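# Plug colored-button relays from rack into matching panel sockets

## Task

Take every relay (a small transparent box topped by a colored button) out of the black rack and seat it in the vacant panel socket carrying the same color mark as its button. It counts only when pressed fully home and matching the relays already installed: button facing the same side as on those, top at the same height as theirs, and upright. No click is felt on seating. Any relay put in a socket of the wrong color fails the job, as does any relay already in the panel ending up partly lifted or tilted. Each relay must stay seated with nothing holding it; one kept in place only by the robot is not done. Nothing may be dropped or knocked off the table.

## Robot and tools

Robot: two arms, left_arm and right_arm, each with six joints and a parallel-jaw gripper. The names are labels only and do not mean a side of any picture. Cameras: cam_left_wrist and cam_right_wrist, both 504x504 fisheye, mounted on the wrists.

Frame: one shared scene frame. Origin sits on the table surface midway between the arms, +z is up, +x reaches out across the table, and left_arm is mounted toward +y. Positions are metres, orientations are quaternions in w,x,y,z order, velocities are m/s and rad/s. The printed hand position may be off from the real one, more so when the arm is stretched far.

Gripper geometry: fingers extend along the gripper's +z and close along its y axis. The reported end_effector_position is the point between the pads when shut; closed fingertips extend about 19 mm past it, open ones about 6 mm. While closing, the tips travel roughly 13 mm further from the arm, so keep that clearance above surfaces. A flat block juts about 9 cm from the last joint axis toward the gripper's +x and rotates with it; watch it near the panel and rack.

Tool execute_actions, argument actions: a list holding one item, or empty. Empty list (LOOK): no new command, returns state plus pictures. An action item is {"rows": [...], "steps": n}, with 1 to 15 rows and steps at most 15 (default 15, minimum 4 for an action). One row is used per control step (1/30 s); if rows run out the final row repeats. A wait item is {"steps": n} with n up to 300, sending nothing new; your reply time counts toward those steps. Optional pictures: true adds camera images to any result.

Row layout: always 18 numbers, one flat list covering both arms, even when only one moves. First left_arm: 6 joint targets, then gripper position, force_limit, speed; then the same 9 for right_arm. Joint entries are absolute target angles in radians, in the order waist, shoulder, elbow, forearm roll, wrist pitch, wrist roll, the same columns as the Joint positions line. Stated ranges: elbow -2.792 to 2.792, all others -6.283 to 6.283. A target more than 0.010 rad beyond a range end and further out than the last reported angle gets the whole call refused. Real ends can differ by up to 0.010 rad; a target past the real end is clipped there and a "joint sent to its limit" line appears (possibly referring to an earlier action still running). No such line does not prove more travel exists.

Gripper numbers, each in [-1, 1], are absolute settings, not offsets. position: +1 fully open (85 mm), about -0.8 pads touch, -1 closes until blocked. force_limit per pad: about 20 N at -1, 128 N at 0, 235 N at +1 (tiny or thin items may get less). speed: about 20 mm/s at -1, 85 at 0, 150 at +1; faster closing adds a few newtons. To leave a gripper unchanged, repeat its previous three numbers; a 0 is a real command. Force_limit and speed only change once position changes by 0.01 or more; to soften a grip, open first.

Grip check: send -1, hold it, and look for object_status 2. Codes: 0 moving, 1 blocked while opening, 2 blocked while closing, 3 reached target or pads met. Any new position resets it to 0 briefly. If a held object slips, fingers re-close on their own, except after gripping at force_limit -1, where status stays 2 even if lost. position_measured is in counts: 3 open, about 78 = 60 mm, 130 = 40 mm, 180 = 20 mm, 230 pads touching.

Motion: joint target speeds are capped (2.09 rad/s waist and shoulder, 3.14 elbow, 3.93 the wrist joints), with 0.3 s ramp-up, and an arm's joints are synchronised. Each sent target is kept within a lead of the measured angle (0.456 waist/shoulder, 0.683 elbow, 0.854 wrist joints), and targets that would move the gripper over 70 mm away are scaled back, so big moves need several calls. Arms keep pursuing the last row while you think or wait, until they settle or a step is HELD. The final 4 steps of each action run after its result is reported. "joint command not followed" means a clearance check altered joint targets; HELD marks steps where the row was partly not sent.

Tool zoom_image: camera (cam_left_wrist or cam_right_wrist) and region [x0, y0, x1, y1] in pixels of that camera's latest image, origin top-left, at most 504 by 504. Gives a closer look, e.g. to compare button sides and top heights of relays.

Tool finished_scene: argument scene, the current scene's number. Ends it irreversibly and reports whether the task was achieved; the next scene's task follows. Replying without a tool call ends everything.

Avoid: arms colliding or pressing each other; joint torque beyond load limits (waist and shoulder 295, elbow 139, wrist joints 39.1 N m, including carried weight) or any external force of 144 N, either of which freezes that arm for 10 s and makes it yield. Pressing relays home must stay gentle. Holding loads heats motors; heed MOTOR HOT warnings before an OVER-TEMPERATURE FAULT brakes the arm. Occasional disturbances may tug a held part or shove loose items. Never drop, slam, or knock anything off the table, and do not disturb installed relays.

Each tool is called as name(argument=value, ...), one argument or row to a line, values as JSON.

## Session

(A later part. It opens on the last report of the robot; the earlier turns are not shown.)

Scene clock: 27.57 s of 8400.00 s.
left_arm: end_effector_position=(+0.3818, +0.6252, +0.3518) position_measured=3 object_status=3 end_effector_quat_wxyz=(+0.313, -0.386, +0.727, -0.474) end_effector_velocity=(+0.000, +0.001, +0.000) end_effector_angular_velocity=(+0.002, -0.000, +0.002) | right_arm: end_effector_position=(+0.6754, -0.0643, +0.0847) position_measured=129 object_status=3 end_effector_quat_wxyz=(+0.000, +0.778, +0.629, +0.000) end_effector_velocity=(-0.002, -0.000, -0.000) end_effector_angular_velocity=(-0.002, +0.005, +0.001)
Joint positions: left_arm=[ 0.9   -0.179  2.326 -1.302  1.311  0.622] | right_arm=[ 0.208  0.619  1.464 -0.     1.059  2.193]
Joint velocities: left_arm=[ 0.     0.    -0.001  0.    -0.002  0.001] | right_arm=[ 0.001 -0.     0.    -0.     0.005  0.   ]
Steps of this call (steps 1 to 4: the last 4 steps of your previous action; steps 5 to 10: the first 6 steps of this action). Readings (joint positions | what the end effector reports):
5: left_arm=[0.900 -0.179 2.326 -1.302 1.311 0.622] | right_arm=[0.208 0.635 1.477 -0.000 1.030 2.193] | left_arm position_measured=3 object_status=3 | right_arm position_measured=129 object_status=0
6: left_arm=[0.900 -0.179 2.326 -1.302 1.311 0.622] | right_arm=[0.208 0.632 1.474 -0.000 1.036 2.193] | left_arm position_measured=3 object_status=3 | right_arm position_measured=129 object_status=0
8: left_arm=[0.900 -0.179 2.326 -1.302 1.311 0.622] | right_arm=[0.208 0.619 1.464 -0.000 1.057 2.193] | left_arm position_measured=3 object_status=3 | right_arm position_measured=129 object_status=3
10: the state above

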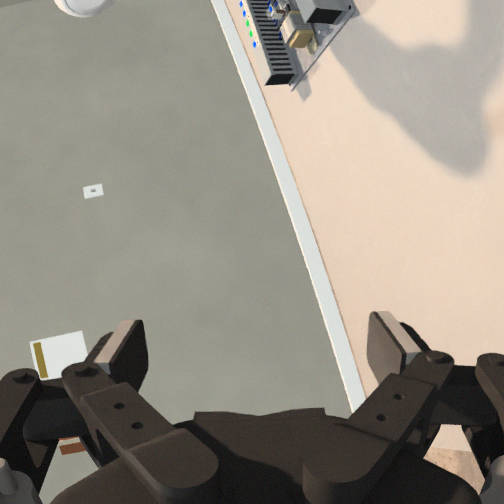

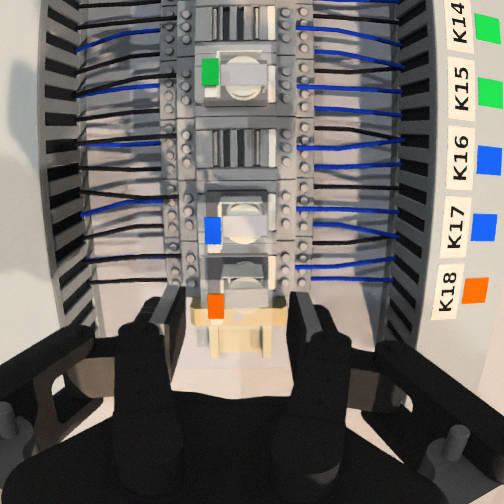

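execute_actions(
  actions=[
    {"rows":[[0.9,-0.179,2.326,-1.302,1.311,0.622,1,0,0,0.2079,0.5901,1.4416,0,1.1099,2.1935,0,-0.5,-0.3],[0.9,-0.179,2.326,-1.302,1.311,0.622,1,0,0,0.2079,0.5901,1.4416,0,1.1099,2.1935,0,-0.5,-0.3],[0.9,-0.179,2.326,-1.302,1.311,0.622,1,0,0,0.2079,0.5901,1.4416,0,1.1099,2.1935,0,-0.5,-0.3],[0.9,-0.179,2.326,-1.302,1.311,0.622,1,0,0,0.2079,0.5901,1.4416,0,1.1099,2.1935,0,-0.5,-0.3],[0.9,-0.179,2.326,-1.302,1.311,0.622,1,0,0,0.2079,0.5901,1.4416,0,1.1099,2.1935,0,-0.5,-0.3],[0.9,-0.179,2.326,-1.302,1.311,0.622,1,0,0,0.2079,0.5901,1.4416,0,1.1099,2.1935,0,-0.5,-0.3],[0.9,-0.179,2.326,-1.302,1.311,0.622,1,0,0,0.0345,0.4866,1.6328,0,1.0222,-0.8501,0,-0.5,-0.3]],"steps":15},
  ],
)

execute_actions(
  actions=[
    {"steps":32},
  ],
)

execute_actions(
  actions=[
    {"rows":[[0.9,-0.179,2.326,-1.302,1.311,0.622,1,0,0,0.0345,0.5569,1.6809,0,0.9038,-0.8501,0,-0.5,-0.3]],"steps":15},
  ],
  pictures=true,
)

zoom_image(
  camera="cam_right_wrist",
  region=[160,200,320,360],
)

Scene clock: 28.70 s of 8400.00 s.
left_arm: end_effector_position=(+0.3818, +0.6252, +0.3518) position_measured=3 object_status=3 end_effector_quat_wxyz=(+0.313, -0.386, +0.727, -0.474) end_effector_velocity=(-0.000, -0.000, -0.000) end_effector_angular_velocity=(+0.000, +0.000, -0.000) | right_arm: end_effector_position=(+0.6730, -0.0864, +0.1185) position_measured=129 object_status=3 end_effector_quat_wxyz=(-0.000, +0.748, +0.664, -0.000) end_effector_velocity=(-0.018, -0.317, -0.015) end_effector_angular_velocity=(+0.003, -0.005, +1.345)
Joint positions: left_arm=[ 0.9   -0.179  2.326 -1.302  1.311  0.622] | right_arm=[0.185 0.576 1.467 0.    1.099 2.078]
Joint velocities: left_arm=[-0.     0.     0.001 -0.    -0.     0.001] | right_arm=[-0.342 -0.206  0.376 -0.001 -0.175 -1.687]
Steps of this call (steps 1 to 4: the last 4 steps of your previous action; steps 5 to 15: the robot went on to your last target; steps 16 to 23: nothing new was sent; steps 24 to 34: the first 11 steps of this action). Readings (joint positions | what the end effector reports):
24: left_arm=[0.900 -0.179 2.326 -1.302 1.311 0.622] | right_arm=[0.208 0.619 1.464 -0.000 1.059 2.193] | left_arm position_measured=3 object_status=3 | right_arm position_measured=129 object_status=3
25: left_arm=[0.900 -0.179 2.326 -1.302 1.311 0.622] | right_arm=[0.208 0.616 1.461 -0.000 1.066 2.193] | left_arm position_measured=3 object_status=3 | right_arm position_measured=129 object_status=3
27: left_arm=[0.900 -0.179 2.326 -1.302 1.311 0.622] | right_arm=[0.208 0.595 1.444 0.000 1.101 2.193] | left_arm position_measured=3 object_status=3 | right_arm position_measured=129 object_status=3
31: left_arm=[0.900 -0.179 2.326 -1.302 1.311 0.622] | right_arm=[0.207 0.589 1.443 0.000 1.110 2.186] | left_arm position_measured=3 object_status=3 | right_arm position_measured=129 object_status=3
34: the state above

Scene clock: 29.77 s of 8400.00 s.
left_arm: end_effector_position=(+0.3818, +0.6252, +0.3518) position_measured=3 object_status=3 end_effector_quat_wxyz=(+0.313, -0.386, +0.727, -0.474) end_effector_velocity=(-0.000, -0.001, -0.001) end_effector_angular_velocity=(+0.001, -0.000, -0.002) | right_arm: end_effector_position=(+0.6501, -0.2202, +0.1098) position_measured=129 object_status=3 end_effector_quat_wxyz=(-0.000, -0.518, +0.856, -0.000) end_effector_velocity=(+0.000, -0.000, -0.001) end_effector_angular_velocity=(-0.001, +0.001, +0.004)
Joint positions: left_arm=[ 0.9   -0.179  2.326 -1.302  1.311  0.622] | right_arm=[ 0.035  0.487  1.633 -0.     1.022 -0.85 ]
Joint velocities: left_arm=[-0.001  0.     0.001  0.     0.     0.002] | right_arm=[-0.     0.001 -0.    -0.    -0.    -0.004]
Kept back: nothing.
Steps of this call (steps 1 to 4: the last 4 steps of your previous action; steps 5 to 32: the robot went on to your last target). Readings (joint positions | what the end effector reports):
1: left_arm=[0.900 -0.179 2.326 -1.302 1.311 0.622] | right_arm=[0.172 0.569 1.482 0.000 1.092 2.014] | left_arm position_measured=3 object_status=3 | right_arm position_measured=129 object_status=3
2: left_arm=[0.900 -0.179 2.326 -1.302 1.311 0.622] | right_arm=[0.157 0.560 1.498 0.000 1.085 1.935] | left_arm position_measured=3 object_status=3 | right_arm position_measured=129 object_status=3
4: left_arm=[0.900 -0.179 2.326 -1.302 1.311 0.622] | right_arm=[0.129 0.543 1.528 -0.000 1.071 1.759] | left_arm position_measured=3 object_status=3 | right_arm position_measured=129 object_status=3
8: left_arm=[0.900 -0.179 2.326 -1.302 1.311 0.622] | right_arm=[0.082 0.515 1.581 -0.000 1.046 1.321] | left_arm position_measured=3 object_status=3 | right_arm position_measured=129 object_status=3
32: the state above

Scene clock: 30.13 s of 8400.00 s.
left_arm: end_effector_position=(+0.3818, +0.6252, +0.3518) position_measured=3 object_status=3 end_effector_quat_wxyz=(+0.313, -0.386, +0.727, -0.474) end_effector_velocity=(-0.000, +0.000, -0.000) end_effector_angular_velocity=(+0.001, -0.000, +0.001) | right_arm: end_effector_position=(+0.6502, -0.2203, +0.0337) position_measured=129 object_status=3 end_effector_quat_wxyz=(-0.000, -0.518, +0.856, -0.000) end_effector_velocity=(-0.000, +0.000, +0.000) end_effector_angular_velocity=(-0.000, -0.000, +0.001)
Joint positions: left_arm=[ 0.9   -0.179  2.326 -1.302  1.311  0.622] | right_arm=[ 0.034  0.557  1.681 -0.     0.904 -0.85 ]
Joint velocities: left_arm=[ 0.001 -0.     0.    -0.    -0.     0.001] | right_arm=[ 0.    -0.001  0.001 -0.001 -0.    -0.   ]
Steps of this call (steps 1 to 11: the first 11 steps of this action). Readings (joint positions | what the end effector reports):
1: left_arm=[0.900 -0.179 2.326 -1.302 1.311 0.622] | right_arm=[0.035 0.487 1.633 -0.000 1.022 -0.850] | left_arm position_measured=3 object_status=3 | right_arm position_measured=129 object_status=3
2: left_arm=[0.900 -0.179 2.326 -1.302 1.311 0.622] | right_arm=[0.035 0.490 1.635 0.000 1.015 -0.850] | left_arm position_measured=3 object_status=3 | right_arm position_measured=129 object_status=3
4: left_arm=[0.900 -0.179 2.326 -1.302 1.311 0.622] | right_arm=[0.035 0.518 1.655 0.000 0.966 -0.850] | left_arm position_measured=3 object_status=3 | right_arm position_measured=129 object_status=3
8: left_arm=[0.900 -0.179 2.326 -1.302 1.311 0.622] | right_arm=[0.034 0.557 1.681 -0.000 0.904 -0.850] | left_arm position_measured=3 object_status=3 | right_arm position_measured=129 object_status=3
11: the state above

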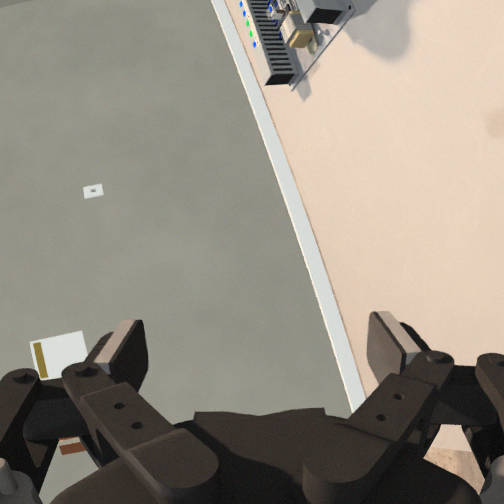

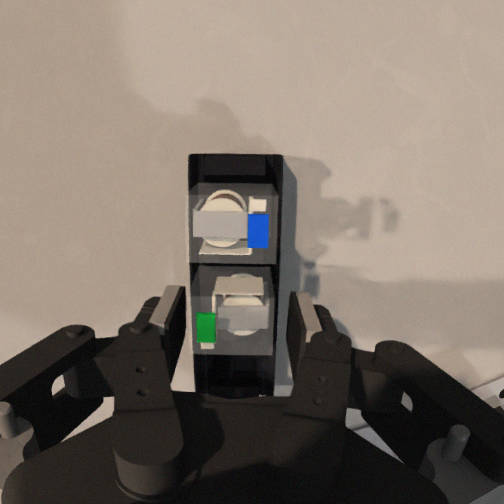

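Region (160, 200, 320, 360) of cam_right_wrist's 504x504 image, scaled by 3.150, with more detail than that image has.

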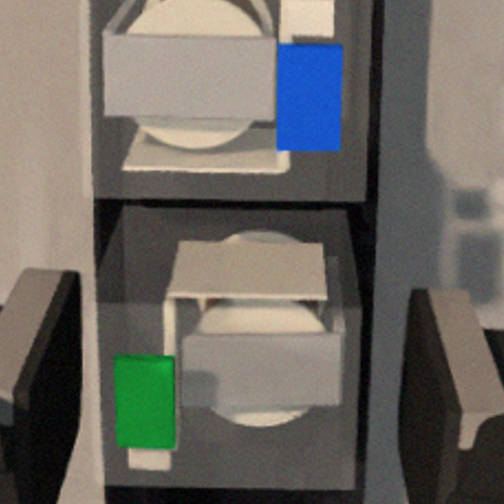

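execute_actions(
  actions=[
    {"rows":[[0.9,-0.179,2.326,-1.302,1.311,0.622,1,0,0,0.0316,0.5558,1.6795,0,0.9063,-0.853,0,-0.5,-0.3]],"steps":9},
  ],
  pictures=true,
)

zoom_image(
  camera="cam_right_wrist",
  region=[160,200,320,360],
)

Scene clock: 30.70 s of 8400.00 s.
left_arm: end_effector_position=(+0.3818, +0.6252, +0.3518) position_measured=3 object_status=3 end_effector_quat_wxyz=(+0.313, -0.386, +0.727, -0.474) end_effector_velocity=(-0.000, -0.000, -0.000) end_effector_angular_velocity=(-0.002, +0.001, -0.000) | right_arm: end_effector_position=(+0.6510, -0.2222, +0.0352) position_measured=129 object_status=3 end_effector_quat_wxyz=(+0.000, -0.518, +0.856, -0.000) end_effector_velocity=(-0.000, -0.002, +0.001) end_effector_angular_velocity=(-0.001, +0.004, -0.001)
Joint positions: left_arm=[ 0.9   -0.179  2.326 -1.302  1.311  0.622] | right_arm=[ 0.032  0.556  1.68   0.     0.906 -0.853]
Joint velocities: left_arm=[-0.     0.     0.001 -0.     0.001 -0.001] | right_arm=[-0.002 -0.    -0.001  0.     0.006 -0.001]
Steps of this call (steps 1 to 4: the last 4 steps of your previous action; steps 5 to 12: the robot went on to your last target; steps 13 to 17: the first 5 steps of this action). Readings (joint positions | what the end effector reports):
13: left_arm=[0.900 -0.179 2.326 -1.302 1.311 0.622] | right_arm=[0.034 0.557 1.681 -0.000 0.904 -0.850] | left_arm position_measured=3 object_status=3 | right_arm position_measured=129 object_status=3
14: left_arm=[0.900 -0.179 2.326 -1.302 1.311 0.622] | right_arm=[0.033 0.556 1.681 -0.000 0.904 -0.852] | left_arm position_measured=3 object_status=3 | right_arm position_measured=129 object_status=3
16: left_arm=[0.900 -0.179 2.326 -1.302 1.311 0.622] | right_arm=[0.032 0.556 1.680 0.000 0.906 -0.853] | left_arm position_measured=3 object_status=3 | right_arm position_measured=129 object_status=3
17: the state above

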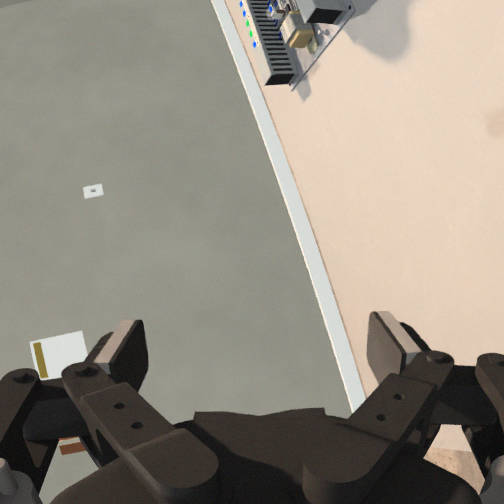

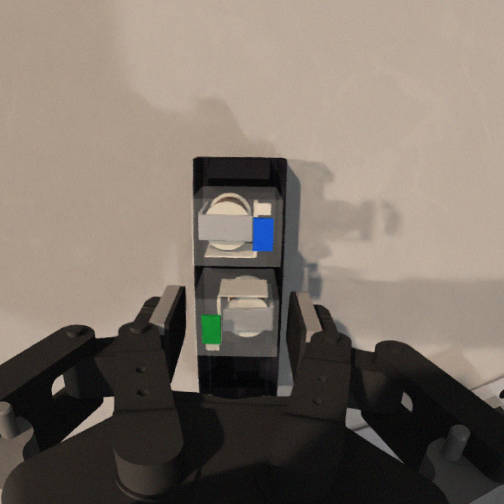

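Region (160, 200, 320, 360) of cam_right_wrist's 504x504 image, scaled by 3.150, with more detail than that image has.

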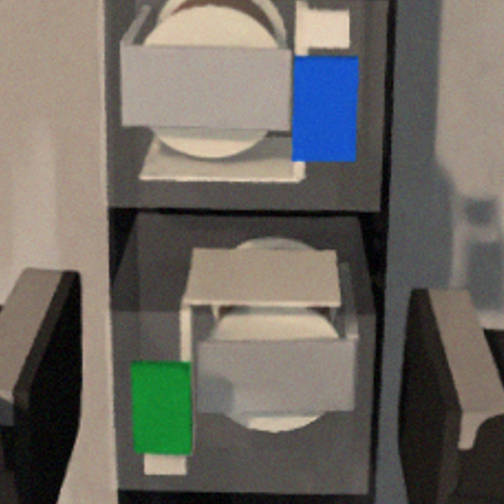

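Good. Grip.

execute_actions(
  actions=[
    {"rows":[[0.9,-0.179,2.326,-1.302,1.311,0.622,1,0,0,0.0316,0.5558,1.6795,0,0.9063,-0.853,-1,-0.5,-0.3]],"steps":15},
  ],
)

execute_actions(
  actions=[
    {"steps":6},
  ],
  pictures=true,
)

zoom_image(
  camera="cam_right_wrist",
  region=[160,200,320,360],
)

Scene clock: 31.20 s of 8400.00 s.
left_arm: end_effector_position=(+0.3818, +0.6252, +0.3518) position_measured=3 object_status=3 end_effector_quat_wxyz=(+0.313, -0.386, +0.727, -0.474) end_effector_velocity=(+0.000, -0.001, -0.000) end_effector_angular_velocity=(-0.001, +0.000, -0.002) | right_arm: end_effector_position=(+0.6510, -0.2223, +0.0354) position_measured=164 object_status=0 end_effector_quat_wxyz=(+0.000, -0.518, +0.856, -0.000) end_effector_velocity=(+0.000, -0.001, -0.001) end_effector_angular_velocity=(-0.000, +0.001, -0.001)
Joint positions: left_arm=[ 0.9   -0.179  2.326 -1.302  1.311  0.622] | right_arm=[ 0.032  0.556  1.679  0.     0.906 -0.853]
Joint velocities: left_arm=[-0.001  0.     0.001  0.     0.     0.   ] | right_arm=[-0.001  0.001 -0.    -0.     0.     0.   ]
Steps of this call (steps 1 to 4: the last 4 steps of your previous action; steps 5 to 15: the first 11 steps of this action). Readings (joint positions | what the end effector reports):
5: left_arm=[0.900 -0.179 2.326 -1.302 1.311 0.622] | right_arm=[0.032 0.556 1.680 0.000 0.906 -0.853] | left_arm position_measured=3 object_status=3 | right_arm position_measured=129 object_status=0
6: left_arm=[0.900 -0.179 2.326 -1.302 1.311 0.622] | right_arm=[0.032 0.556 1.680 0.000 0.906 -0.853] | left_arm position_measured=3 object_status=3 | right_arm position_measured=129 object_status=0
8: left_arm=[0.900 -0.179 2.326 -1.302 1.311 0.622] | right_arm=[0.032 0.556 1.680 0.000 0.906 -0.853] | left_arm position_measured=3 object_status=3 | right_arm position_measured=136 object_status=0
12: left_arm=[0.900 -0.179 2.326 -1.302 1.311 0.622] | right_arm=[0.032 0.556 1.679 0.000 0.906 -0.853] | left_arm position_measured=3 object_status=3 | right_arm position_measured=158 object_status=0
15: the state above

Scene clock: 31.40 s of 8400.00 s.
left_arm: end_effector_position=(+0.3818, +0.6252, +0.3518) position_measured=3 object_status=3 end_effector_quat_wxyz=(+0.313, -0.386, +0.727, -0.474) end_effector_velocity=(+0.000, +0.000, -0.000) end_effector_angular_velocity=(-0.000, +0.001, +0.001) | right_arm: end_effector_position=(+0.6510, -0.2223, +0.0354) position_measured=164 object_status=2 end_effector_quat_wxyz=(+0.000, -0.518, +0.856, -0.000) end_effector_velocity=(-0.000, +0.001, +0.000) end_effector_angular_velocity=(+0.000, +0.000, +0.001)
Joint positions: left_arm=[ 0.9   -0.179  2.326 -1.302  1.311  0.622] | right_arm=[ 0.032  0.556  1.679  0.     0.906 -0.853]
Joint velocities: left_arm=[-0.001  0.    -0.001  0.    -0.001 -0.001] | right_arm=[ 0.001  0.    -0.     0.     0.    -0.   ]
Kept back: nothing.
Steps of this call (steps 1 to 4: the last 4 steps of your previous action; steps 5 to 6: the robot went on to your last target). Readings (joint positions | what the end effector reports):
1: left_arm=[0.900 -0.179 2.326 -1.302 1.311 0.622] | right_arm=[0.032 0.556 1.679 0.000 0.906 -0.853] | left_arm position_measured=3 object_status=3 | right_arm position_measured=164 object_status=0
2: left_arm=[0.900 -0.179 2.326 -1.302 1.311 0.622] | right_arm=[0.032 0.556 1.679 0.000 0.906 -0.853] | left_arm position_measured=3 object_status=3 | right_arm position_measured=164 object_status=0
4: left_arm=[0.900 -0.179 2.326 -1.302 1.311 0.622] | right_arm=[0.032 0.556 1.679 0.000 0.906 -0.853] | left_arm position_measured=3 object_status=3 | right_arm position_measured=164 object_status=2
6: the state above

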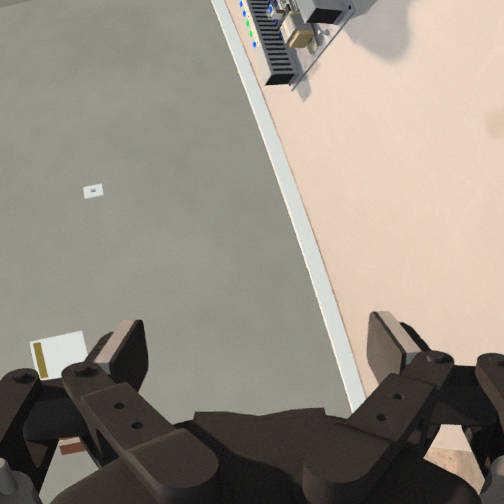

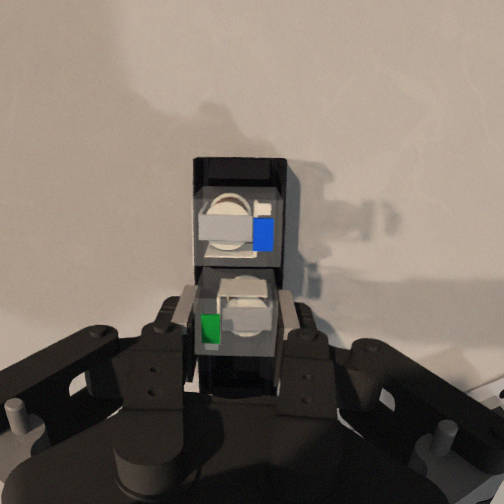

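Region (160, 200, 320, 360) of cam_right_wrist's 504x504 image, scaled by 3.150, with more detail than that image has.

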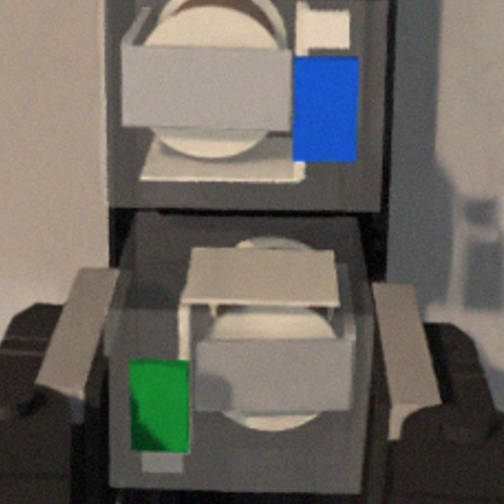

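execute_actions(
  actions=[],
)

Scene clock: 31.97 s of 8400.00 s.
left_arm: end_effector_position=(+0.3818, +0.6252, +0.3518) position_measured=3 object_status=3 end_effector_quat_wxyz=(+0.313, -0.386, +0.727, -0.474) end_effector_velocity=(-0.000, -0.000, +0.000) end_effector_angular_velocity=(+0.001, -0.001, -0.001) | right_arm: end_effector_position=(+0.6510, -0.2223, +0.0353) position_measured=164 object_status=2 end_effector_quat_wxyz=(+0.000, -0.518, +0.856, -0.000) end_effector_velocity=(-0.000, +0.000, +0.000) end_effector_angular_velocity=(+0.000, -0.000, +0.000)
Joint positions: left_arm=[ 0.9   -0.179  2.326 -1.302  1.311  0.622] | right_arm=[ 0.032  0.556  1.679  0.     0.906 -0.853]
Joint velocities: left_arm=[ 0.001 -0.     0.     0.     0.001  0.001] | right_arm=[ 0. -0.  0.  0.  0.  0.]
Kept back: nothing.
Steps of this call (steps 1 to 15: the robot went on to your last target; steps 16 to 17: nothing new was sent). Readings (joint positions | what the end effector reports):
1: left_arm=[0.900 -0.179 2.326 -1.302 1.311 0.622] | right_arm=[0.032 0.556 1.679 0.000 0.906 -0.853] | left_arm position_measured=3 object_status=3 | right_arm position_measured=164 object_status=2
2: left_arm=[0.900 -0.179 2.326 -1.302 1.311 0.622] | right_arm=[0.032 0.556 1.679 0.000 0.906 -0.853] | left_arm position_measured=3 object_status=3 | right_arm position_measured=164 object_status=2
4: left_arm=[0.900 -0.179 2.326 -1.302 1.311 0.622] | right_arm=[0.032 0.556 1.679 0.000 0.906 -0.853] | left_arm position_measured=3 object_status=3 | right_arm position_measured=164 object_status=2
8: left_arm=[0.900 -0.179 2.326 -1.302 1.311 0.622] | right_arm=[0.032 0.556 1.679 0.000 0.906 -0.853] | left_arm position_measured=3 object_status=3 | right_arm position_measured=164 object_status=2
17: the state above
All arms were judged still, so your last target was given up. Only a new action makes them travel on or press farther. Fingers that are still opening or closing keep moving.

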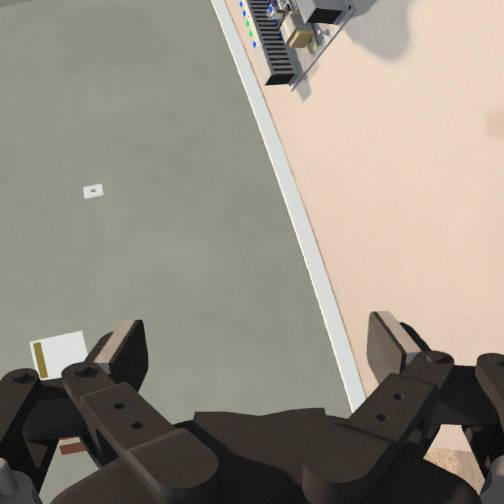

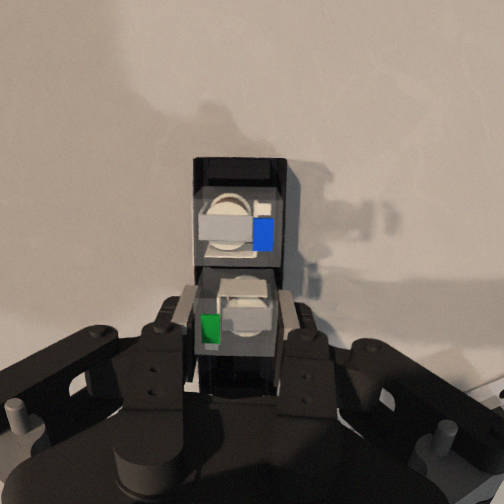

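execute_actions(
  actions=[
    {"rows":[[0.9,-0.179,2.326,-1.302,1.311,0.622,1,0,0,0.0316,0.553,1.6779,0,0.9107,-0.853,-1,-0.5,-0.3],[0.9,-0.179,2.326,-1.302,1.311,0.622,1,0,0,0.0316,0.553,1.6779,0,0.9107,-0.853,-1,-0.5,-0.3],[0.9,-0.179,2.326,-1.302,1.311,0.622,1,0,0,0.0316,0.549,1.6756,0,0.917,-0.853,-1,-0.5,-0.3],[0.9,-0.179,2.326,-1.302,1.311,0.622,1,0,0,0.0316,0.544,1.6727,0,0.9249,-0.853,-1,-0.5,-0.3],[0.9,-0.179,2.326,-1.302,1.311,0.622,1,0,0,0.0316,0.538,1.6691,0,0.9345,-0.853,-1,-0.5,-0.3],[0.9,-0.179,2.326,-1.302,1.311,0.622,1,0,0,0.0316,0.5319,1.6655,0,0.9442,-0.853,-1,-0.5,-0.3],[0.9,-0.179,2.326,-1.302,1.311,0.622,1,0,0,0.0316,0.523,1.6592,0,0.9594,-0.853,-1,-0.5,-0.3],[0.9,-0.179,2.326,-1.302,1.311,0.622,1,0,0,0.0316,0.514,1.6525,0,0.9751,-0.853,-1,-0.5,-0.3],[0.9,-0.179,2.326,-1.302,1.311,0.622,1,0,0,0.0316,0.505,1.6455,0,0.9911,-0.853,-1,-0.5,-0.3],[0.9,-0.179,2.326,-1.302,1.311,0.622,1,0,0,0.0316,0.496,1.638,0,1.0076,-0.853,-1,-0.5,-0.3],[0.9,-0.179,2.326,-1.302,1.311,0.622,1,0,0,0.0316,0.4835,1.6275,0,1.0306,-0.853,-1,-0.5,-0.3],[0.9,-0.179,2.326,-1.302,1.311,0.622,1,0,0,0.0316,0.4707,1.6165,0,1.0544,-0.853,-1,-0.5,-0.3]],"steps":15},
  ],
)

execute_actions(
  actions=[
    {"rows":[[0.9,-0.179,2.326,-1.302,1.311,0.622,1,0,0,0.0316,0.462,1.608,0,1.0716,-0.3,-1,-0.5,-0.3],[0.9,-0.179,2.326,-1.302,1.311,0.622,1,0,0,0.05,0.462,1.608,0,1.0716,0.2,-1,-0.5,-0.3],[0.9,-0.179,2.326,-1.302,1.311,0.622,1,0,0,0.08,0.48,1.57,0,1.0916,0.7,-1,-0.5,-0.3],[0.9,-0.179,2.326,-1.302,1.311,0.622,1,0,0,0.12,0.52,1.51,0,1.1116,1.2,-1,-0.5,-0.3],[0.9,-0.179,2.326,-1.302,1.311,0.622,1,0,0,0.17,0.57,1.43,0,1.1416,1.6,-1,-0.5,-0.3],[0.9,-0.179,2.326,-1.302,1.311,0.622,1,0,0,0.23,0.62,1.35,0,1.1716,2.0,-1,-0.5,-0.3],[0.9,-0.179,2.326,-1.302,1.311,0.622,1,0,0,0.3062,0.6956,1.2399,0,1.2061,2.2918,-1,-0.5,-0.3]],"steps":15},
  ],
)

execute_actions(
  actions=[
    {"rows":[[0.9,-0.179,2.326,-1.302,1.311,0.622,1,0,0,0.3062,0.6956,1.2399,0,1.2061,2.2918,-1,-0.5,-0.3]],"steps":15},
  ],
  pictures=true,
)

Scene clock: 32.93 s of 8400.00 s.
left_arm: end_effector_position=(+0.3818, +0.6252, +0.3518) position_measured=3 object_status=3 end_effector_quat_wxyz=(+0.313, -0.386, +0.727, -0.474) end_effector_velocity=(-0.000, +0.001, +0.000) end_effector_angular_velocity=(+0.000, -0.000, +0.001) | right_arm: end_effector_position=(+0.6515, -0.2222, +0.0891) position_measured=164 object_status=2 end_effector_quat_wxyz=(+0.000, -0.518, +0.856, -0.000) end_effector_velocity=(+0.003, +0.001, +0.303) end_effector_angular_velocity=(+0.001, -0.002, +0.000)
Joint positions: left_arm=[ 0.9   -0.179  2.326 -1.302  1.311  0.622] | right_arm=[ 0.032  0.506  1.646  0.     0.99  -0.853]
Joint velocities: left_arm=[ 0.002  0.    -0.001 -0.     0.     0.   ] | right_arm=[ 0.001 -0.266 -0.212  0.001  0.476  0.   ]
Steps of this call (steps 1 to 18: nothing new was sent; steps 19 to 29: the first 11 steps of this action). Readings (joint positions | what the end effector reports):
19: left_arm=[0.900 -0.179 2.326 -1.302 1.311 0.622] | right_arm=[0.032 0.556 1.680 0.000 0.906 -0.853] | left_arm position_measured=3 object_status=3 | right_arm position_measured=164 object_status=2
20: left_arm=[0.900 -0.179 2.326 -1.302 1.311 0.622] | right_arm=[0.032 0.555 1.679 0.000 0.908 -0.853] | left_arm position_measured=3 object_status=3 | right_arm position_measured=164 object_status=2
22: left_arm=[0.900 -0.179 2.326 -1.302 1.311 0.622] | right_arm=[0.032 0.551 1.677 0.000 0.914 -0.853] | left_arm position_measured=3 object_status=3 | right_arm position_measured=164 object_status=2
26: left_arm=[0.900 -0.179 2.326 -1.302 1.311 0.622] | right_arm=[0.032 0.531 1.664 0.000 0.947 -0.853] | left_arm position_measured=3 object_status=3 | right_arm position_measured=164 object_status=2
29: the state above

Scene clock: 33.43 s of 8400.00 s.
left_arm: end_effector_position=(+0.3818, +0.6252, +0.3518) position_measured=3 object_status=3 end_effector_quat_wxyz=(+0.313, -0.386, +0.727, -0.474) end_effector_velocity=(-0.000, +0.001, -0.000) end_effector_angular_velocity=(+0.002, +0.000, +0.002) | right_arm: end_effector_position=(+0.6719, -0.1574, +0.1369) position_measured=164 object_status=2 end_effector_quat_wxyz=(-0.001, -0.324, +0.946, +0.000) end_effector_velocity=(+0.124, +0.416, -0.024) end_effector_angular_velocity=(-0.009, +0.022, -1.216)
Joint positions: left_arm=[ 0.9   -0.179  2.326 -1.302  1.311  0.622] | right_arm=[ 0.104  0.523  1.519  0.     1.101 -0.353]
Joint velocities: left_arm=[ 0.001 -0.    -0.     0.    -0.002  0.001] | right_arm=[ 0.445  0.401 -0.602  0.     0.224  1.661]
Steps of this call (steps 1 to 4: the last 4 steps of your previous action; steps 5 to 15: the first 11 steps of this action). Readings (joint positions | what the end effector reports):
5: left_arm=[0.900 -0.179 2.326 -1.302 1.311 0.622] | right_arm=[0.032 0.470 1.617 0.000 1.054 -0.853] | left_arm position_measured=3 object_status=3 | right_arm position_measured=164 object_status=2
6: left_arm=[0.900 -0.179 2.326 -1.302 1.311 0.622] | right_arm=[0.032 0.470 1.617 0.000 1.055 -0.846] | left_arm position_measured=3 object_status=3 | right_arm position_measured=164 object_status=2
8: left_arm=[0.900 -0.179 2.326 -1.302 1.311 0.622] | right_arm=[0.032 0.470 1.615 0.000 1.057 -0.788] | left_arm position_measured=3 object_status=3 | right_arm position_measured=164 object_status=2
12: left_arm=[0.900 -0.179 2.326 -1.302 1.311 0.622] | right_arm=[0.050 0.479 1.592 0.000 1.073 -0.520] | left_arm position_measured=3 object_status=3 | right_arm position_measured=164 object_status=2
15: the state above

Scene clock: 33.93 s of 8400.00 s.
left_arm: end_effector_position=(+0.3818, +0.6252, +0.3518) position_measured=3 object_status=3 end_effector_quat_wxyz=(+0.313, -0.386, +0.727, -0.474) end_effector_velocity=(-0.000, -0.000, -0.000) end_effector_angular_velocity=(-0.000, -0.000, -0.001) | right_arm: end_effector_position=(+0.6989, +0.0190, +0.1313) position_measured=164 object_status=2 end_effector_quat_wxyz=(-0.000, +0.257, +0.966, -0.000) end_effector_velocity=(+0.002, +0.179, -0.011) end_effector_angular_velocity=(-0.001, -0.000, -3.520)
Joint positions: left_arm=[ 0.9   -0.179  2.326 -1.302  1.311  0.622] | right_arm=[0.282 0.675 1.274 0.    1.193 1.005]
Joint velocities: left_arm=[ 0.001  0.     0.001 -0.     0.001  0.002] | right_arm=[ 0.174  0.15  -0.24   0.     0.09   3.694]
Steps of this call (steps 1 to 4: the last 4 steps of your previous action; steps 5 to 15: the first 11 steps of this action). Readings (joint positions | what the end effector reports):
5: left_arm=[0.900 -0.179 2.326 -1.302 1.311 0.622] | right_arm=[0.175 0.584 1.420 0.000 1.138 -0.027] | left_arm position_measured=3 object_status=3 | right_arm position_measured=164 object_status=2
6: left_arm=[0.900 -0.179 2.326 -1.302 1.311 0.622] | right_arm=[0.189 0.595 1.402 0.000 1.145 0.049] | left_arm position_measured=3 object_status=3 | right_arm position_measured=164 object_status=2
8: left_arm=[0.900 -0.179 2.326 -1.302 1.311 0.622] | right_arm=[0.214 0.617 1.367 0.000 1.158 0.216] | left_arm position_measured=3 object_status=3 | right_arm position_measured=164 object_status=2
12: left_arm=[0.900 -0.179 2.326 -1.302 1.311 0.622] | right_arm=[0.258 0.654 1.307 0.000 1.181 0.631] | left_arm position_measured=3 object_status=3 | right_arm position_measured=164 object_status=2
15: the state above

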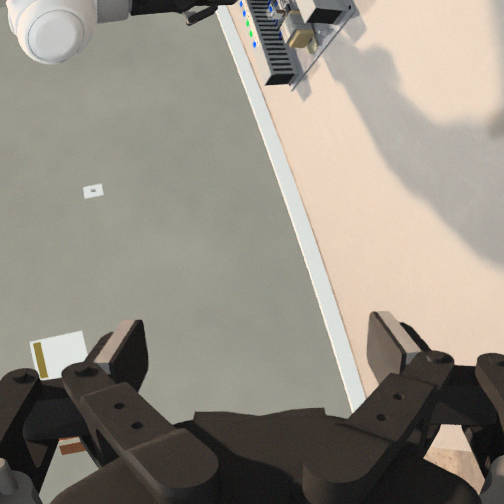

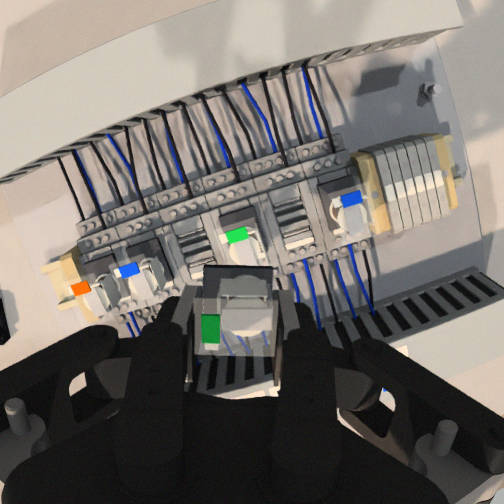

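execute_actions(
  actions=[
    {"rows":[[0.9,-0.179,2.326,-1.302,1.311,0.622,1,0,0,0.3062,0.6956,1.2399,0,1.2061,2.2918,-1,-0.5,-0.3],[0.9,-0.179,2.326,-1.302,1.311,0.622,1,0,0,0.3062,0.6956,1.2399,0,1.2061,2.2918,-1,-0.5,-0.3],[0.9,-0.179,2.326,-1.302,1.311,0.622,1,0,0,0.3062,0.7043,1.2503,0,1.187,2.2918,-1,-0.5,-0.3],[0.9,-0.179,2.326,-1.302,1.311,0.622,1,0,0,0.3062,0.713,1.2608,0,1.1678,2.2918,-1,-0.5,-0.3],[0.9,-0.179,2.326,-1.302,1.311,0.622,1,0,0,0.3062,0.7217,1.2712,0,1.1487,2.2918,-1,-0.5,-0.3]],"steps":15},
  ],
)

execute_actions(
  actions=[
    {"steps":6},
  ],
  pictures=true,
)

zoom_image(
  camera="cam_right_wrist",
  region=[160,200,320,360],
)

Scene clock: 34.50 s of 8400.00 s.
left_arm: end_effector_position=(+0.3818, +0.6252, +0.3518) position_measured=3 object_status=3 end_effector_quat_wxyz=(+0.313, -0.386, +0.727, -0.474) end_effector_velocity=(+0.000, +0.001, +0.001) end_effector_angular_velocity=(+0.000, -0.000, +0.001) | right_arm: end_effector_position=(+0.6988, +0.0442, +0.0894) position_measured=164 object_status=2 end_effector_quat_wxyz=(+0.000, +0.777, +0.629, -0.000) end_effector_velocity=(+0.001, +0.000, +0.003) end_effector_angular_velocity=(+0.003, -0.005, -0.004)
Joint positions: left_arm=[ 0.9   -0.179  2.326 -1.302  1.311  0.622] | right_arm=[ 0.306  0.722  1.271 -0.     1.149  2.291]
Joint velocities: left_arm=[ 0.    -0.    -0.001 -0.    -0.001 -0.002] | right_arm=[-0.    -0.003 -0.     0.    -0.003  0.004]
Steps of this call (steps 1 to 4: the last 4 steps of your previous action; steps 5 to 6: the robot went on to your last target; steps 7 to 17: the first 11 steps of this action). Readings (joint positions | what the end effector reports):
7: left_arm=[0.900 -0.179 2.326 -1.302 1.311 0.622] | right_arm=[0.302 0.692 1.246 0.000 1.204 1.869] | left_arm position_measured=3 object_status=3 | right_arm position_measured=164 object_status=2
8: left_arm=[0.900 -0.179 2.326 -1.302 1.311 0.622] | right_arm=[0.303 0.693 1.244 0.000 1.205 1.971] | left_arm position_measured=3 object_status=3 | right_arm position_measured=164 object_status=2
10: left_arm=[0.900 -0.179 2.326 -1.302 1.311 0.622] | right_arm=[0.305 0.695 1.242 0.000 1.205 2.134] | left_arm position_measured=3 object_status=3 | right_arm position_measured=164 object_status=2
14: left_arm=[0.900 -0.179 2.326 -1.302 1.311 0.622] | right_arm=[0.306 0.717 1.266 -0.000 1.160 2.287] | left_arm position_measured=3 object_status=3 | right_arm position_measured=164 object_status=2
17: the state above

Scene clock: 34.70 s of 8400.00 s.
left_arm: end_effector_position=(+0.3818, +0.6252, +0.3518) position_measured=3 object_status=3 end_effector_quat_wxyz=(+0.313, -0.386, +0.727, -0.474) end_effector_velocity=(+0.000, +0.000, +0.000) end_effector_angular_velocity=(-0.000, -0.000, +0.000) | right_arm: end_effector_position=(+0.6987, +0.0442, +0.0895) position_measured=164 object_status=2 end_effector_quat_wxyz=(-0.000, +0.778, +0.629, -0.000) end_effector_velocity=(-0.000, +0.001, +0.002) end_effector_angular_velocity=(+0.002, -0.002, -0.000)
Joint positions: left_arm=[ 0.9   -0.179  2.326 -1.302  1.311  0.622] | right_arm=[ 0.306  0.722  1.271 -0.     1.149  2.292]
Joint velocities: left_arm=[ 0.     0.    -0.001 -0.     0.    -0.001] | right_arm=[ 0.001 -0.002  0.001  0.001 -0.     0.   ]
Kept back: nothing.
Steps of this call (steps 1 to 4: the last 4 steps of your previous action; steps 5 to 6: the robot went on to your last target). Readings (joint positions | what the end effector reports):
1: left_arm=[0.900 -0.179 2.326 -1.302 1.311 0.622] | right_arm=[0.306 0.722 1.271 -0.000 1.149 2.292] | left_arm position_measured=3 object_status=3 | right_arm position_measured=164 object_status=2
2: left_arm=[0.900 -0.179 2.326 -1.302 1.311 0.622] | right_arm=[0.306 0.722 1.271 -0.000 1.149 2.292] | left_arm position_measured=3 object_status=3 | right_arm position_measured=164 object_status=2
4: left_arm=[0.900 -0.179 2.326 -1.302 1.311 0.622] | right_arm=[0.306 0.722 1.271 -0.000 1.149 2.292] | left_arm position_measured=3 object_status=3 | right_arm position_measured=164 object_status=2
6: the state above

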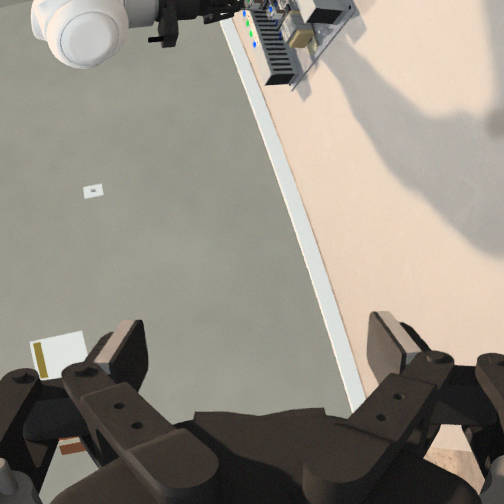

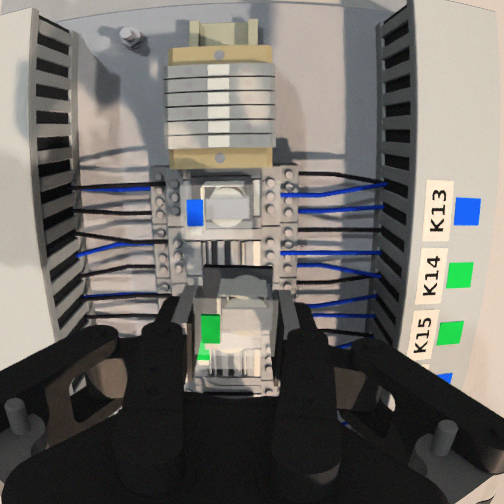

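Region (160, 200, 320, 360) of cam_right_wrist's 504x504 image, scaled by 3.150, with more detail than that image has.

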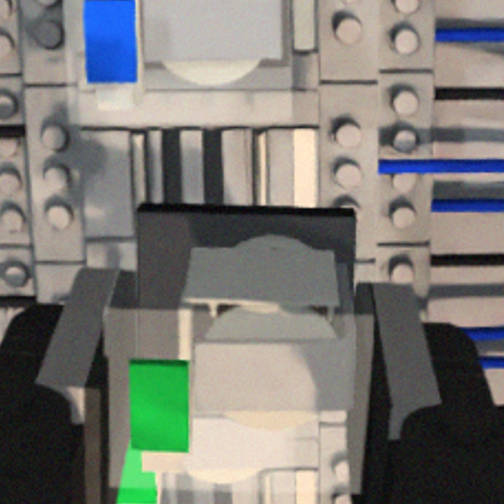

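execute_actions(
  actions=[
    {"rows":[[0.9,-0.179,2.326,-1.302,1.311,0.622,1,0,0,0.31,0.7156,1.282,0,1.144,2.2956,-1,-0.5,-0.3]],"steps":12},
  ],
)

execute_actions(
  actions=[
    {"steps":6},
  ],
  pictures=true,
)

zoom_image(
  camera="cam_right_wrist",
  region=[160,200,320,360],
)

Scene clock: 35.50 s of 8400.00 s.
left_arm: end_effector_position=(+0.3818, +0.6252, +0.3518) position_measured=3 object_status=3 end_effector_quat_wxyz=(+0.313, -0.386, +0.727, -0.474) end_effector_velocity=(-0.000, -0.000, +0.000) end_effector_angular_velocity=(+0.000, -0.001, -0.000) | right_arm: end_effector_position=(+0.6934, +0.0453, +0.0898) position_measured=164 object_status=2 end_effector_quat_wxyz=(-0.000, +0.778, +0.629, +0.000) end_effector_velocity=(+0.000, +0.000, +0.002) end_effector_angular_velocity=(+0.001, -0.002, -0.000)
Joint positions: left_arm=[ 0.9   -0.179  2.326 -1.302  1.311  0.622] | right_arm=[0.31  0.716 1.282 0.    1.144 2.296]
Joint velocities: left_arm=[ 0.001 -0.     0.     0.     0.001  0.001] | right_arm=[-0.    -0.003  0.     0.    -0.     0.   ]
Steps of this call (steps 1 to 15: the robot went on to your last target; step 16: nothing new was sent; steps 17 to 24: the first 8 steps of this action). Readings (joint positions | what the end effector reports):
17: left_arm=[0.900 -0.179 2.326 -1.302 1.311 0.622] | right_arm=[0.306 0.722 1.271 0.000 1.149 2.292] | left_arm position_measured=3 object_status=3 | right_arm position_measured=164 object_status=2
18: left_arm=[0.900 -0.179 2.326 -1.302 1.311 0.622] | right_arm=[0.308 0.719 1.276 0.000 1.147 2.293] | left_arm position_measured=3 object_status=3 | right_arm position_measured=164 object_status=2
20: left_arm=[0.900 -0.179 2.326 -1.302 1.311 0.622] | right_arm=[0.310 0.716 1.282 0.000 1.144 2.295] | left_arm position_measured=3 object_status=3 | right_arm position_measured=164 object_status=2
24: the state above

Scene clock: 35.70 s of 8400.00 s.
left_arm: end_effector_position=(+0.3818, +0.6252, +0.3518) position_measured=3 object_status=3 end_effector_quat_wxyz=(+0.313, -0.386, +0.727, -0.474) end_effector_velocity=(-0.000, +0.000, -0.000) end_effector_angular_velocity=(+0.000, -0.001, +0.000) | right_arm: end_effector_position=(+0.6934, +0.0453, +0.0898) position_measured=164 object_status=2 end_effector_quat_wxyz=(-0.000, +0.778, +0.629, +0.000) end_effector_velocity=(-0.000, +0.000, -0.000) end_effector_angular_velocity=(-0.000, -0.000, +0.001)
Joint positions: left_arm=[ 0.9   -0.179  2.326 -1.302  1.311  0.622] | right_arm=[0.31  0.716 1.282 0.    1.144 2.296]
Joint velocities: left_arm=[ 0.001 -0.     0.    -0.     0.001  0.001] | right_arm=[ 0.  0. -0. -0. -0.  0.]
Kept back: nothing.
Steps of this call (steps 1 to 4: the last 4 steps of your previous action; steps 5 to 6: the robot went on to your last target). Readings (joint positions | what the end effector reports):
1: left_arm=[0.900 -0.179 2.326 -1.302 1.311 0.622] | right_arm=[0.310 0.716 1.282 0.000 1.144 2.296] | left_arm position_measured=3 object_status=3 | right_arm position_measured=164 object_status=2
2: left_arm=[0.900 -0.179 2.326 -1.302 1.311 0.622] | right_arm=[0.310 0.716 1.282 0.000 1.144 2.296] | left_arm position_measured=3 object_status=3 | right_arm position_measured=164 object_status=2
4: left_arm=[0.900 -0.179 2.326 -1.302 1.311 0.622] | right_arm=[0.310 0.716 1.282 0.000 1.144 2.296] | left_arm position_measured=3 object_status=3 | right_arm position_measured=164 object_status=2
6: the state above

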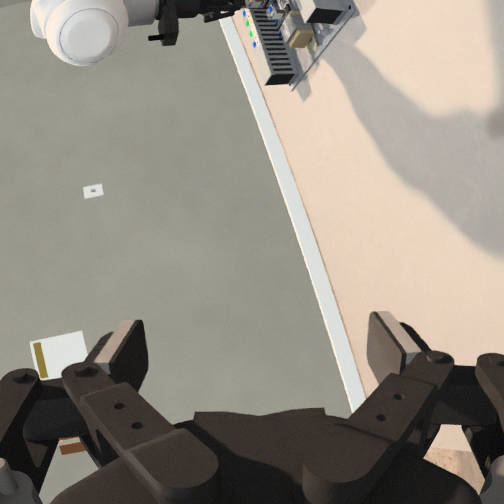

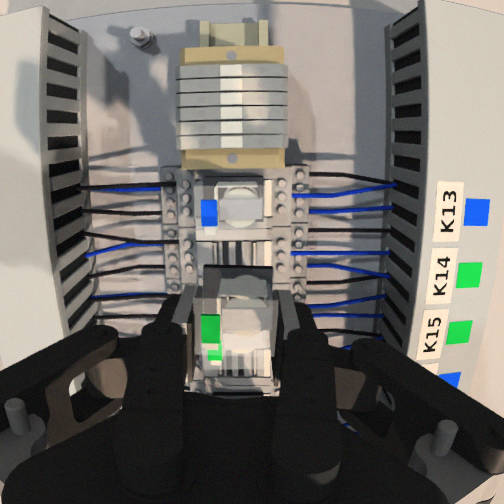

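Region (160, 200, 320, 360) of cam_right_wrist's 504x504 image, scaled by 3.150, with more detail than that image has.

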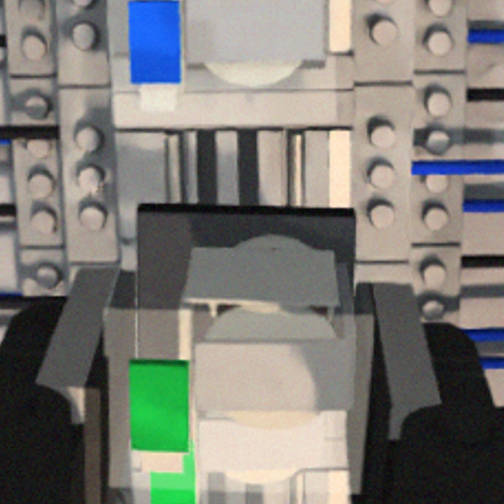

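execute_actions(
  actions=[
    {"rows":[[0.9,-0.179,2.326,-1.302,1.311,0.622,1,0,0,0.3115,0.714,1.2849,0,1.1427,2.2971,-1,-0.5,-0.3],[0.9,-0.179,2.326,-1.302,1.311,0.622,1,0,0,0.3115,0.714,1.2849,0,1.1427,2.2971,-1,-0.5,-0.3],[0.9,-0.179,2.326,-1.302,1.311,0.622,1,0,0,0.3115,0.714,1.2849,0,1.1427,2.2971,-1,-0.5,-0.3],[0.9,-0.179,2.326,-1.302,1.311,0.622,1,0,0,0.3115,0.7172,1.2889,0,1.1355,2.2971,-1,-0.5,-0.3],[0.9,-0.179,2.326,-1.302,1.311,0.622,1,0,0,0.3115,0.7205,1.2928,0,1.1283,2.2971,-1,-0.5,-0.3]],"steps":12},
  ],
)

execute_actions(
  actions=[
    {"steps":6},
  ],
  pictures=true,
)

zoom_image(
  camera="cam_right_wrist",
  region=[160,200,320,360],
)

Scene clock: 36.40 s of 8400.00 s.
left_arm: end_effector_position=(+0.3818, +0.6252, +0.3518) position_measured=3 object_status=3 end_effector_quat_wxyz=(+0.313, -0.386, +0.727, -0.474) end_effector_velocity=(-0.000, +0.000, +0.000) end_effector_angular_velocity=(+0.001, -0.001, +0.000) | right_arm: end_effector_position=(+0.6915, +0.0457, +0.0803) position_measured=164 object_status=2 end_effector_quat_wxyz=(+0.000, +0.778, +0.629, +0.000) end_effector_velocity=(+0.003, +0.002, -0.001) end_effector_angular_velocity=(+0.005, -0.009, +0.000)
Joint positions: left_arm=[ 0.9   -0.179  2.326 -1.302  1.311  0.622] | right_arm=[ 0.311  0.72   1.293 -0.     1.129  2.297]
Joint velocities: left_arm=[ 0.001 -0.    -0.    -0.     0.     0.001] | right_arm=[ 0.     0.001 -0.     0.    -0.012  0.   ]
Steps of this call (steps 1 to 13: the robot went on to your last target; steps 14 to 21: the first 8 steps of this action). Readings (joint positions | what the end effector reports):
14: left_arm=[0.900 -0.179 2.326 -1.302 1.311 0.622] | right_arm=[0.310 0.716 1.282 0.000 1.144 2.296] | left_arm position_measured=3 object_status=3 | right_arm position_measured=164 object_status=2
15: left_arm=[0.900 -0.179 2.326 -1.302 1.311 0.622] | right_arm=[0.311 0.715 1.284 0.000 1.143 2.296] | left_arm position_measured=3 object_status=3 | right_arm position_measured=164 object_status=2
17: left_arm=[0.900 -0.179 2.326 -1.302 1.311 0.622] | right_arm=[0.311 0.714 1.285 0.000 1.143 2.297] | left_arm position_measured=3 object_status=3 | right_arm position_measured=164 object_status=2
21: the state above

Scene clock: 36.60 s of 8400.00 s.
left_arm: end_effector_position=(+0.3818, +0.6252, +0.3518) position_measured=3 object_status=3 end_effector_quat_wxyz=(+0.313, -0.386, +0.727, -0.474) end_effector_velocity=(+0.000, -0.001, -0.000) end_effector_angular_velocity=(-0.000, -0.000, -0.003) | right_arm: end_effector_position=(+0.6915, +0.0458, +0.0801) position_measured=164 object_status=2 end_effector_quat_wxyz=(+0.000, +0.778, +0.629, +0.000) end_effector_velocity=(-0.000, -0.000, +0.001) end_effector_angular_velocity=(+0.000, -0.001, +0.000)
Joint positions: left_arm=[ 0.9   -0.179  2.326 -1.302  1.311  0.622] | right_arm=[ 0.311  0.72   1.293 -0.     1.128  2.297]
Joint velocities: left_arm=[-0.002  0.     0.001  0.     0.001  0.001] | right_arm=[-0.    -0.001  0.    -0.     0.     0.   ]
Kept back: nothing.
Steps of this call (steps 1 to 4: the last 4 steps of your previous action; steps 5 to 6: the robot went on to your last target). Readings (joint positions | what the end effector reports):
1: left_arm=[0.900 -0.179 2.326 -1.302 1.311 0.622] | right_arm=[0.311 0.720 1.293 -0.000 1.128 2.297] | left_arm position_measured=3 object_status=3 | right_arm position_measured=164 object_status=2
2: left_arm=[0.900 -0.179 2.326 -1.302 1.311 0.622] | right_arm=[0.311 0.720 1.293 -0.000 1.128 2.297] | left_arm position_measured=3 object_status=3 | right_arm position_measured=164 object_status=2
4: left_arm=[0.900 -0.179 2.326 -1.302 1.311 0.622] | right_arm=[0.311 0.720 1.293 -0.000 1.128 2.297] | left_arm position_measured=3 object_status=3 | right_arm position_measured=164 object_status=2
6: the state above

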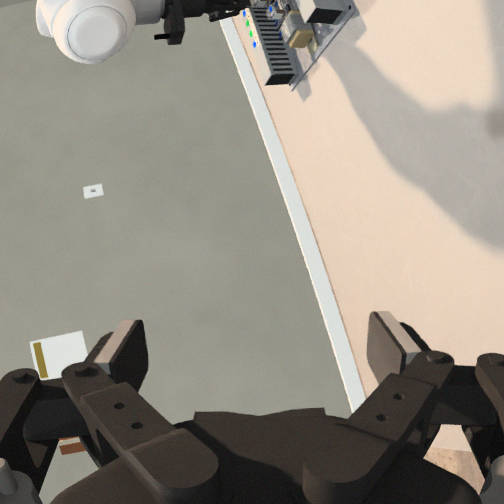

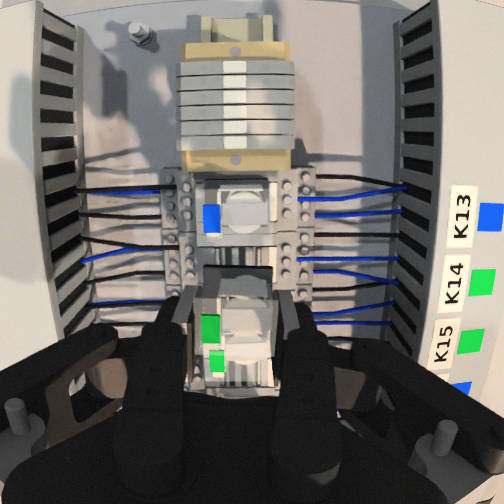

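Region (160, 200, 320, 360) of cam_right_wrist's 504x504 image, scaled by 3.150, with more detail than that image has.

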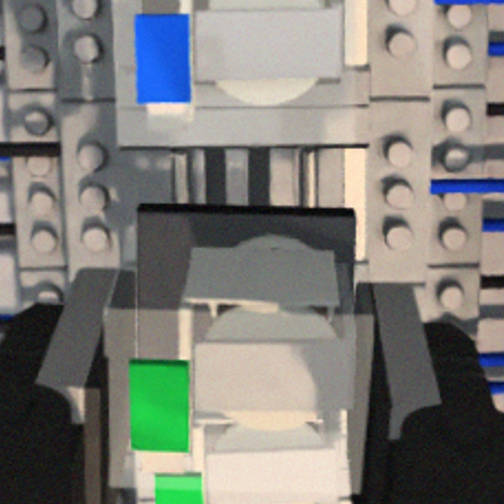

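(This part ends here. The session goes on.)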